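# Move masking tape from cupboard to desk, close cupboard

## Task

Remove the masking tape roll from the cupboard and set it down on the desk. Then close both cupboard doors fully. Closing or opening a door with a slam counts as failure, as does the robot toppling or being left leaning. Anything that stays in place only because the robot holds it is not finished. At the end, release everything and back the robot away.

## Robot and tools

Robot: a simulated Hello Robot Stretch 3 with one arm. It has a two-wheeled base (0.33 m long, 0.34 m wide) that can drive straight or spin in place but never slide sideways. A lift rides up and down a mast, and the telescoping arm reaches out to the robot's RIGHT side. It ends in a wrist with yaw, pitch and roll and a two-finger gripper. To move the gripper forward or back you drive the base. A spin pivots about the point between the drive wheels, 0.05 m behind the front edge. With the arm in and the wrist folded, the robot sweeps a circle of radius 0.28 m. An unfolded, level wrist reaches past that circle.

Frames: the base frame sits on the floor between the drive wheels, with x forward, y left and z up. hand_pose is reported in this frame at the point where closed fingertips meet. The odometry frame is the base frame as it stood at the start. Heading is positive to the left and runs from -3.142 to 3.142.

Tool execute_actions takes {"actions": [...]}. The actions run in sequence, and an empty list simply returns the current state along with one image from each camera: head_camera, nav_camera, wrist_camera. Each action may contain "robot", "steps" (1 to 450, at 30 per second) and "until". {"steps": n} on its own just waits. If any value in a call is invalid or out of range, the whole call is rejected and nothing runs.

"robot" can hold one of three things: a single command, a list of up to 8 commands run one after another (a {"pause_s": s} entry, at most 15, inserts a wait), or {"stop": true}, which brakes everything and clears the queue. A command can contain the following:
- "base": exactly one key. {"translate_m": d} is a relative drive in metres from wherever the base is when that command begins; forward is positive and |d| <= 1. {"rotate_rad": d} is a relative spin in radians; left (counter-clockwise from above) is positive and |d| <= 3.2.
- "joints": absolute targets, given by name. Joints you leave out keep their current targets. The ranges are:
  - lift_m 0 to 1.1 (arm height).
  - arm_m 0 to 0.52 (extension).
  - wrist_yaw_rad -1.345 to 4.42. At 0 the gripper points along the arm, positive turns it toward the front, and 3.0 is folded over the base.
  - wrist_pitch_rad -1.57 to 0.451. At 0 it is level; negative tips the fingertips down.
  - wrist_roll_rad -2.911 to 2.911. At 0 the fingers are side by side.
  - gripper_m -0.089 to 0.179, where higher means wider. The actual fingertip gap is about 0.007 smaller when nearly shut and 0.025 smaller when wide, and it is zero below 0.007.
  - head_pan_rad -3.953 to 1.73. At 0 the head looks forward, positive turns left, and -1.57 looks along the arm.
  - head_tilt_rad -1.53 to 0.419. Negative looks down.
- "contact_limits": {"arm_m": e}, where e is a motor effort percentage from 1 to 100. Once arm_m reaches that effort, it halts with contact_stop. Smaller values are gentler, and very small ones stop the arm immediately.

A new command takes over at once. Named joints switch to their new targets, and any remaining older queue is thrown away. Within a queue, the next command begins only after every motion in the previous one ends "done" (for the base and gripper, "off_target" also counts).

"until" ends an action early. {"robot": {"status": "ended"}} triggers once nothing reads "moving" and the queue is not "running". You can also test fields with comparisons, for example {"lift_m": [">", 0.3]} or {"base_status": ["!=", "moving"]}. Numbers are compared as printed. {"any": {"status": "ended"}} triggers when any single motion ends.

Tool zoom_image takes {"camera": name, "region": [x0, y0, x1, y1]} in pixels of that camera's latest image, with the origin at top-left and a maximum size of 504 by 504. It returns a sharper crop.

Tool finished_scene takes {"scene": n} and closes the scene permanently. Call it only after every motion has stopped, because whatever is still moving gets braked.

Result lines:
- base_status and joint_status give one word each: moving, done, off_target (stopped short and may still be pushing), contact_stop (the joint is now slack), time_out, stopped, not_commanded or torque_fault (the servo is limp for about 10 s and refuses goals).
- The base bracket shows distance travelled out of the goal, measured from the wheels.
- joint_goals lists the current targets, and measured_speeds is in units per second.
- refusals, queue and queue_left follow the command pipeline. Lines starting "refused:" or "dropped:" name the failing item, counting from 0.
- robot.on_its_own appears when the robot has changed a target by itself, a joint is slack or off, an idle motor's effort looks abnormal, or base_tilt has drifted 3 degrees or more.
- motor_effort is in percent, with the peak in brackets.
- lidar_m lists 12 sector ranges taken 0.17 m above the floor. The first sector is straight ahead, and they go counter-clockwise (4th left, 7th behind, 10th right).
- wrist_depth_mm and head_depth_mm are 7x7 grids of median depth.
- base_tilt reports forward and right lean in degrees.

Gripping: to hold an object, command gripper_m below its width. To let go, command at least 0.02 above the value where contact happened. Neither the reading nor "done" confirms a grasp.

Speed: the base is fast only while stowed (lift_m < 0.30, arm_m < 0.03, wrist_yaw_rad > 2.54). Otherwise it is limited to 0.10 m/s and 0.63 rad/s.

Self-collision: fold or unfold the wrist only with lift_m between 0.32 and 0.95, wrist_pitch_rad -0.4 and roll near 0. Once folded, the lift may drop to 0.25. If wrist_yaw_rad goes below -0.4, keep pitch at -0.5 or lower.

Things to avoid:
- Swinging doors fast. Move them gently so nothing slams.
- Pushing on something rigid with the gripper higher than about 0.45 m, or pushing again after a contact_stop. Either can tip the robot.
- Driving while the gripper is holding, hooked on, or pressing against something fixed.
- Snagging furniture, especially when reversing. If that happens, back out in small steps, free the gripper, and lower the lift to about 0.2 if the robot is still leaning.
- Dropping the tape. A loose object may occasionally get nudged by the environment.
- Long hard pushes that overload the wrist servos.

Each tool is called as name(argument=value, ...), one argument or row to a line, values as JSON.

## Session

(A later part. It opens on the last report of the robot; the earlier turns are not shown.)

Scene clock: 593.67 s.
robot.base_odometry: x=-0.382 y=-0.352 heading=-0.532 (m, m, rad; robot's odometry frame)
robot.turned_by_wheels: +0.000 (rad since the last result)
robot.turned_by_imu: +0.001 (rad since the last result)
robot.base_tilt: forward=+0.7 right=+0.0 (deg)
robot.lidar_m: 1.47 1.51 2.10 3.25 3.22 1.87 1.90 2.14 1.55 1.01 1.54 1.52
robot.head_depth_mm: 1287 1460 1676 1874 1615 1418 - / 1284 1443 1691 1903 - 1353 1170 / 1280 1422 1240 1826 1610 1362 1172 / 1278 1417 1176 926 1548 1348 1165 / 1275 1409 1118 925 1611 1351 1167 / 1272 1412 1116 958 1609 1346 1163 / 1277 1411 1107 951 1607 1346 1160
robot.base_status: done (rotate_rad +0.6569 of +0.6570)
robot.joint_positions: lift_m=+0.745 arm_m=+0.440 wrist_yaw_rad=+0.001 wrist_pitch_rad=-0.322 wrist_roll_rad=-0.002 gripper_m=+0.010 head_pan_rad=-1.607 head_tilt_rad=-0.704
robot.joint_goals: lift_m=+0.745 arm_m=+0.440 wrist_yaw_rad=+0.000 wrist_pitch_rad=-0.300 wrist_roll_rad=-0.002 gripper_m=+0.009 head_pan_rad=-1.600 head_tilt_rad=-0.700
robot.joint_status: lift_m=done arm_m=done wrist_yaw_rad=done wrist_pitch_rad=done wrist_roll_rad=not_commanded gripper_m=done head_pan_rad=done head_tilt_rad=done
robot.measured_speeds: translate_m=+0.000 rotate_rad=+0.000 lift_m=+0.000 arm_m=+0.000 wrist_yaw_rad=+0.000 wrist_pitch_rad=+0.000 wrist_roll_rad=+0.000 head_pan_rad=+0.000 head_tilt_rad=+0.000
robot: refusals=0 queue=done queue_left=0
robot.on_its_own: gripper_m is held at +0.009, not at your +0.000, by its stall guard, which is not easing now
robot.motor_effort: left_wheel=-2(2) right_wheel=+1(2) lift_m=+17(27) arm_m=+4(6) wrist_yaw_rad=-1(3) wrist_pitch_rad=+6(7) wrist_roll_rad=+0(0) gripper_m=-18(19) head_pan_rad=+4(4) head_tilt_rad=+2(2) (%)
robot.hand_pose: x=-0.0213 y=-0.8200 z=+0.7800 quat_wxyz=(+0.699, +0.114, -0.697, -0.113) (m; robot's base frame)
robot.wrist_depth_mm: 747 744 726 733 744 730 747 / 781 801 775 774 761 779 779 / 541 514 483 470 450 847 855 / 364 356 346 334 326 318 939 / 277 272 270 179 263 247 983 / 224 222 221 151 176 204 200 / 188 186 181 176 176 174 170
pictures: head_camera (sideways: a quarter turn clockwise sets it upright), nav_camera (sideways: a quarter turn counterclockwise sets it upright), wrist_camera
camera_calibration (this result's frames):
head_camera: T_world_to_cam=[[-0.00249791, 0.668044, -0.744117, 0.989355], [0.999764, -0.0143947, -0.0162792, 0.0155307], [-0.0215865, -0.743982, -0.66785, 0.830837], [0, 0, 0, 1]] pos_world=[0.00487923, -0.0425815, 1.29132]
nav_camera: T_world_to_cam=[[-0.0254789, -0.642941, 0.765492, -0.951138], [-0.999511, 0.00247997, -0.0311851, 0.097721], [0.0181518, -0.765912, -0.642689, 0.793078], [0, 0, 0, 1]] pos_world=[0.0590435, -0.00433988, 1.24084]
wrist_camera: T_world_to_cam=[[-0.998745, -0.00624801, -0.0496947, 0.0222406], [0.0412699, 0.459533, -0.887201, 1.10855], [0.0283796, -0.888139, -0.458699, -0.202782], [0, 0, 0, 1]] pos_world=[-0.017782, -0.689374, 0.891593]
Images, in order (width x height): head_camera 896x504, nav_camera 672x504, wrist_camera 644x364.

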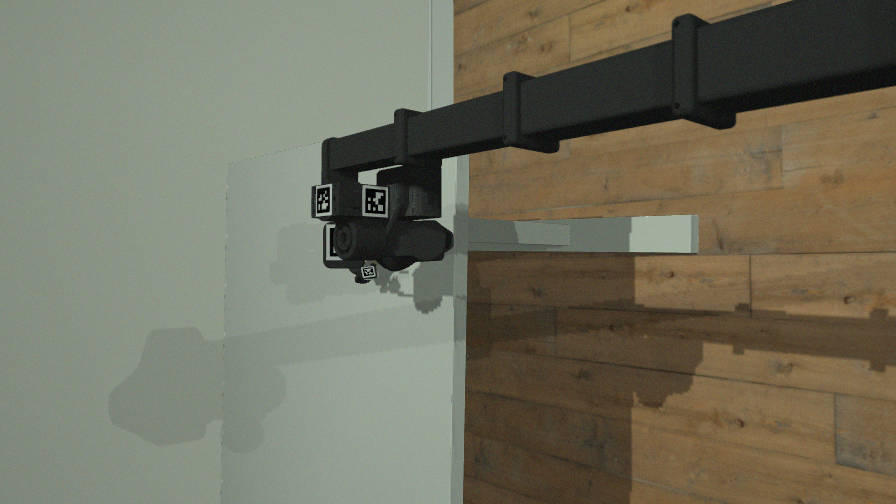

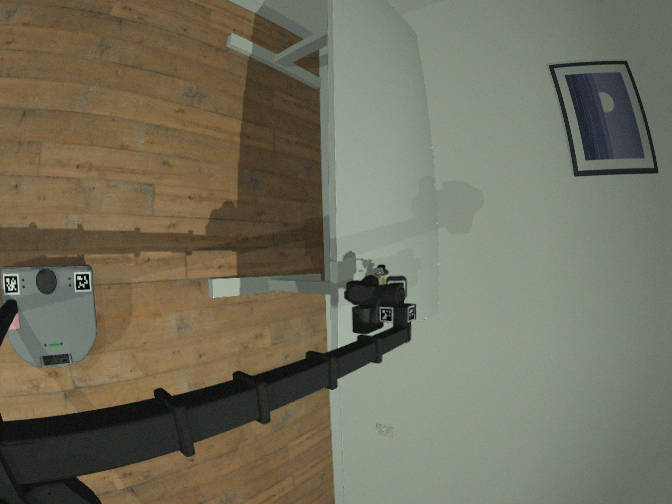

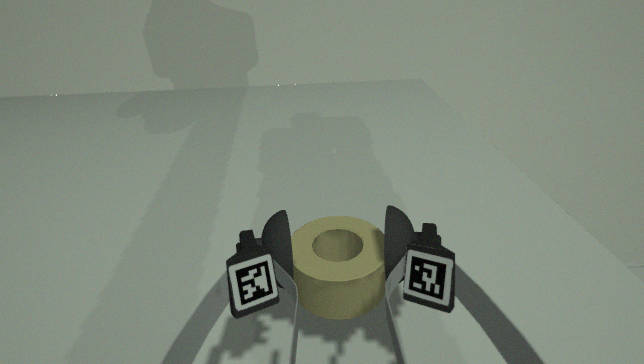

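Same clearance as at the shelf (0.031 above). Lower by 0.03 and release.

execute_actions(
  actions=[
    {"robot":{"joints":{"lift_m":0.716,"arm_m":0.47}},"steps":450,"until":{"robot":{"status":"ended"}}},
    {"robot":[{"joints":{"gripper_m":0.11}},{"joints":{"lift_m":0.76,"arm_m":0.15}}],"steps":450,"until":{"robot":{"status":"ended"}}},
  ],
)

Scene clock: 606.10 s.
robot.base_odometry: x=-0.382 y=-0.352 heading=-0.532 (m, m, rad; robot's odometry frame)
robot.turned_by_wheels: +0.000 (rad since the last result)
robot.turned_by_imu: +0.001 (rad since the last result)
robot.base_tilt: forward=+0.7 right=+0.0 (deg)
robot.lidar_m: 1.47 1.51 2.09 3.25 3.25 1.87 1.90 2.14 1.55 1.02 1.54 1.52
robot.head_depth_mm: 1273 1461 1672 1882 1659 - - / 1280 1445 1667 1864 - - 1171 / 1276 1410 1131 931 - 1296 1165 / 1281 1419 1122 920 - 1323 1167 / 1268 1420 1122 922 1606 1351 1159 / 1267 1415 1117 957 1605 1341 1167 / 1270 1406 1115 951 1607 1343 1158
robot.base_status: done (rotate_rad +0.6569 of +0.6570)
robot.joint_positions: lift_m=+0.760 arm_m=+0.150 wrist_yaw_rad=+0.001 wrist_pitch_rad=-0.320 wrist_roll_rad=-0.002 gripper_m=+0.110 head_pan_rad=-1.607 head_tilt_rad=-0.704
robot.joint_goals: lift_m=+0.760 arm_m=+0.150 wrist_yaw_rad=+0.000 wrist_pitch_rad=-0.300 wrist_roll_rad=-0.002 gripper_m=+0.110 head_pan_rad=-1.600 head_tilt_rad=-0.700
robot.joint_status: lift_m=done arm_m=done wrist_yaw_rad=done wrist_pitch_rad=done wrist_roll_rad=not_commanded gripper_m=done head_pan_rad=done head_tilt_rad=done
robot.measured_speeds: translate_m=+0.000 rotate_rad=+0.000 lift_m=+0.000 arm_m=+0.000 wrist_yaw_rad=+0.000 wrist_pitch_rad=+0.000 wrist_roll_rad=+0.000 head_pan_rad=+0.000 head_tilt_rad=+0.000
robot: refusals=0 queue=done queue_left=0
robot.motor_effort: left_wheel=-2(2) right_wheel=+1(1) lift_m=+27(28) arm_m=-4(1) wrist_yaw_rad=-1(1) wrist_pitch_rad=+5(6) wrist_roll_rad=+0(0) gripper_m=+1(83) head_pan_rad=+5(4) head_tilt_rad=+2(1) (%)
robot.hand_pose: x=-0.0213 y=-0.5310 z=+0.7950 quat_wxyz=(+0.699, +0.113, -0.697, -0.112) (m; robot's base frame)
robot.wrist_depth_mm: - - - 993 - - - / - - 914 889 - - - / 602 566 542 489 497 - - / 404 393 382 374 356 393 - / - - 344 829 - - - / - - - - - - - / - - - - - 990 998
pictures: head_camera (sideways: a quarter turn clockwise sets it upright), nav_camera (sideways: a quarter turn counterclockwise sets it upright), wrist_camera
camera_calibration (this result's frames):
head_camera: T_world_to_cam=[[-0.00249822, 0.668044, -0.744117, 0.989355], [0.999764, -0.0143942, -0.0162792, 0.0155307], [-0.0215862, -0.743982, -0.667851, 0.830837], [0, 0, 0, 1]] pos_world=[0.00487925, -0.0425815, 1.29132]
nav_camera: T_world_to_cam=[[-0.0254786, -0.642941, 0.765492, -0.951138], [-0.999511, 0.00247949, -0.0311851, 0.0977211], [0.0181521, -0.765912, -0.642689, 0.793078], [0, 0, 0, 1]] pos_world=[0.0590435, -0.00433984, 1.24084]
wrist_camera: T_world_to_cam=[[-0.998745, -0.00628892, -0.0496825, 0.0247412], [0.0413066, 0.457454, -0.888274, 0.9888], [0.0283137, -0.889211, -0.45662, 0.0584928], [0, 0, 0, 1]] pos_world=[-0.0177899, -0.400162, 0.906263]
Images, in order (width x height): head_camera 896x504, nav_camera 672x504, wrist_camera 644x364.

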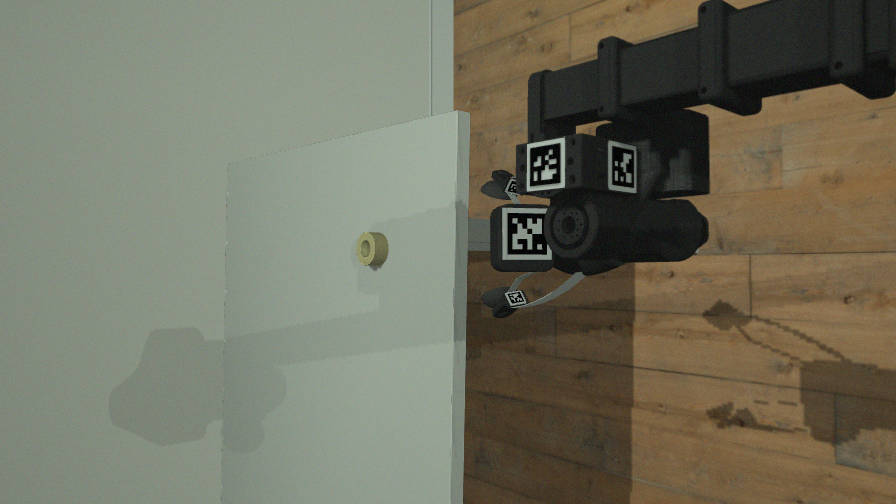

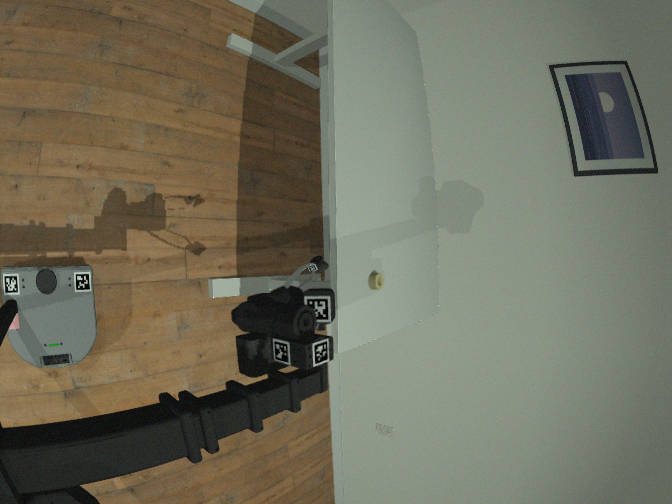

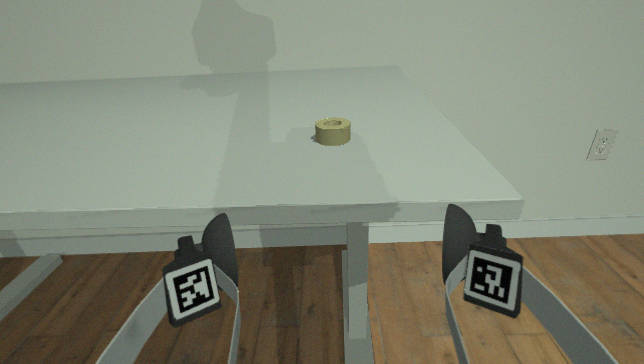

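Quick check that the doors stayed shut.

execute_actions(
  actions=[
    {"robot":{"joints":{"head_pan_rad":-3.62,"head_tilt_rad":-0.35,"arm_m":0.0}},"steps":450,"until":{"robot":{"status":"ended"}}},
  ],
)

Scene clock: 612.00 s.
robot.base_odometry: x=-0.382 y=-0.352 heading=-0.532 (m, m, rad; robot's odometry frame)
robot.turned_by_wheels: +0.000 (rad since the last result)
robot.turned_by_imu: +0.001 (rad since the last result)
robot.base_tilt: forward=+0.8 right=+0.0 (deg)
robot.lidar_m: 1.47 1.51 2.09 3.25 3.23 1.87 1.90 2.14 1.55 1.01 1.54 1.52
robot.head_depth_mm: 2603 2795 3072 3285 2401 1820 1435 / 2453 2622 2906 3073 2416 1797 1463 / 2364 2502 2157 2318 2426 1805 1494 / 2223 2340 2029 2185 2255 1787 1462 / 2119 2237 1921 2046 2173 1777 1446 / 1995 2125 2030 2200 2228 1766 1410 / 1935 2057 2181 2319 2339 1773 1409
robot.base_status: done (rotate_rad +0.6569 of +0.6570)
robot.joint_positions: lift_m=+0.760 arm_m=+0.000 wrist_yaw_rad=+0.001 wrist_pitch_rad=-0.320 wrist_roll_rad=-0.002 gripper_m=+0.110 head_pan_rad=-3.613 head_tilt_rad=-0.360
robot.joint_goals: lift_m=+0.760 arm_m=+0.000 wrist_yaw_rad=+0.000 wrist_pitch_rad=-0.300 wrist_roll_rad=-0.002 gripper_m=+0.110 head_pan_rad=-3.620 head_tilt_rad=-0.350
robot.joint_status: lift_m=done arm_m=done wrist_yaw_rad=done wrist_pitch_rad=done wrist_roll_rad=not_commanded gripper_m=done head_pan_rad=done head_tilt_rad=done
robot.measured_speeds: translate_m=+0.000 rotate_rad=+0.000 lift_m=+0.000 arm_m=+0.000 wrist_yaw_rad=+0.000 wrist_pitch_rad=+0.000 wrist_roll_rad=+0.000 head_pan_rad=+0.000 head_tilt_rad=+0.000
robot: refusals=0 queue=done queue_left=0
robot.motor_effort: left_wheel=-2(2) right_wheel=+2(0) lift_m=+27(27) arm_m=-4(7) wrist_yaw_rad=+0(1) wrist_pitch_rad=+6(6) wrist_roll_rad=+0(0) gripper_m=+0(0) head_pan_rad=-4(50) head_tilt_rad=+3(17) (%)
robot.hand_pose: x=-0.0213 y=-0.3810 z=+0.7950 quat_wxyz=(+0.699, +0.113, -0.697, -0.112) (m; robot's base frame)
robot.wrist_depth_mm: - - - - - - - / - - 970 897 - - - / 601 580 552 529 500 - - / - - - - - - - / - - - - - - - / - - - - - - - / - - - - - 960 992
pictures: head_camera (sideways: a quarter turn clockwise sets it upright), nav_camera (sideways: a quarter turn counterclockwise sets it upright), wrist_camera
camera_calibration (this result's frames):
head_camera: T_world_to_cam=[[0.347814, -0.147394, -0.925905, 1.22426], [-0.440562, -0.897437, -0.0226337, 0.0325984], [-0.827606, 0.415791, -0.377077, 0.457436], [0, 0, 0, 1]] pos_world=[-0.0328783, 0.0195067, 1.30678]
nav_camera: T_world_to_cam=[[-0.308082, 0.159544, 0.937886, -1.17424], [0.415984, 0.909194, -0.0180185, 0.0719562], [-0.855595, 0.384594, -0.346474, 0.412993], [0, 0, 0, 1]] pos_world=[-0.0383402, -0.0369138, 1.24569]
wrist_camera: T_world_to_cam=[[-0.998745, -0.00625766, -0.0496824, 0.025689], [0.0413209, 0.457452, -0.888274, 0.920185], [0.0282858, -0.889212, -0.45662, 0.191869], [0, 0, 0, 1]] pos_world=[-0.0177932, -0.250167, 0.906263]
Images, in order (width x height): head_camera 896x504, nav_camera 672x504, wrist_camera 644x364.

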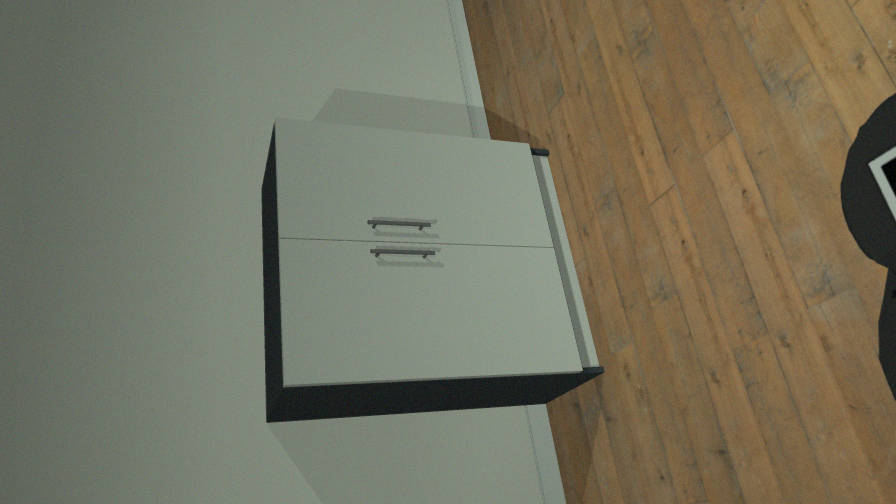

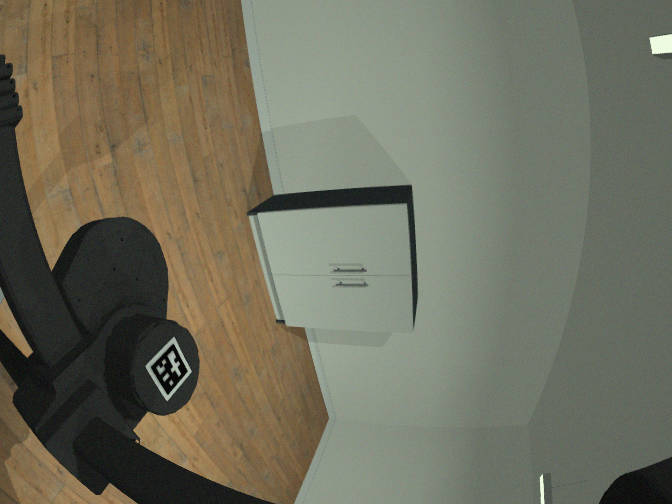

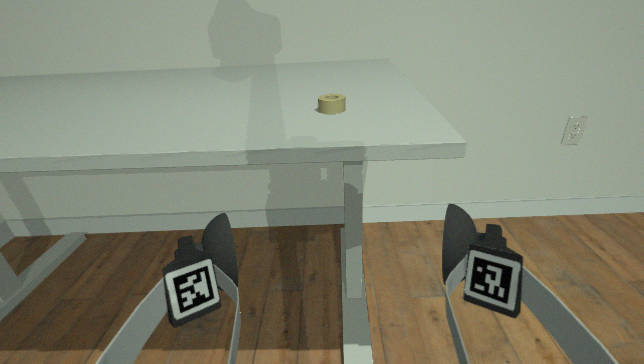

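finished_scene(
  scene=1,
)

The scene is finished: the task was done.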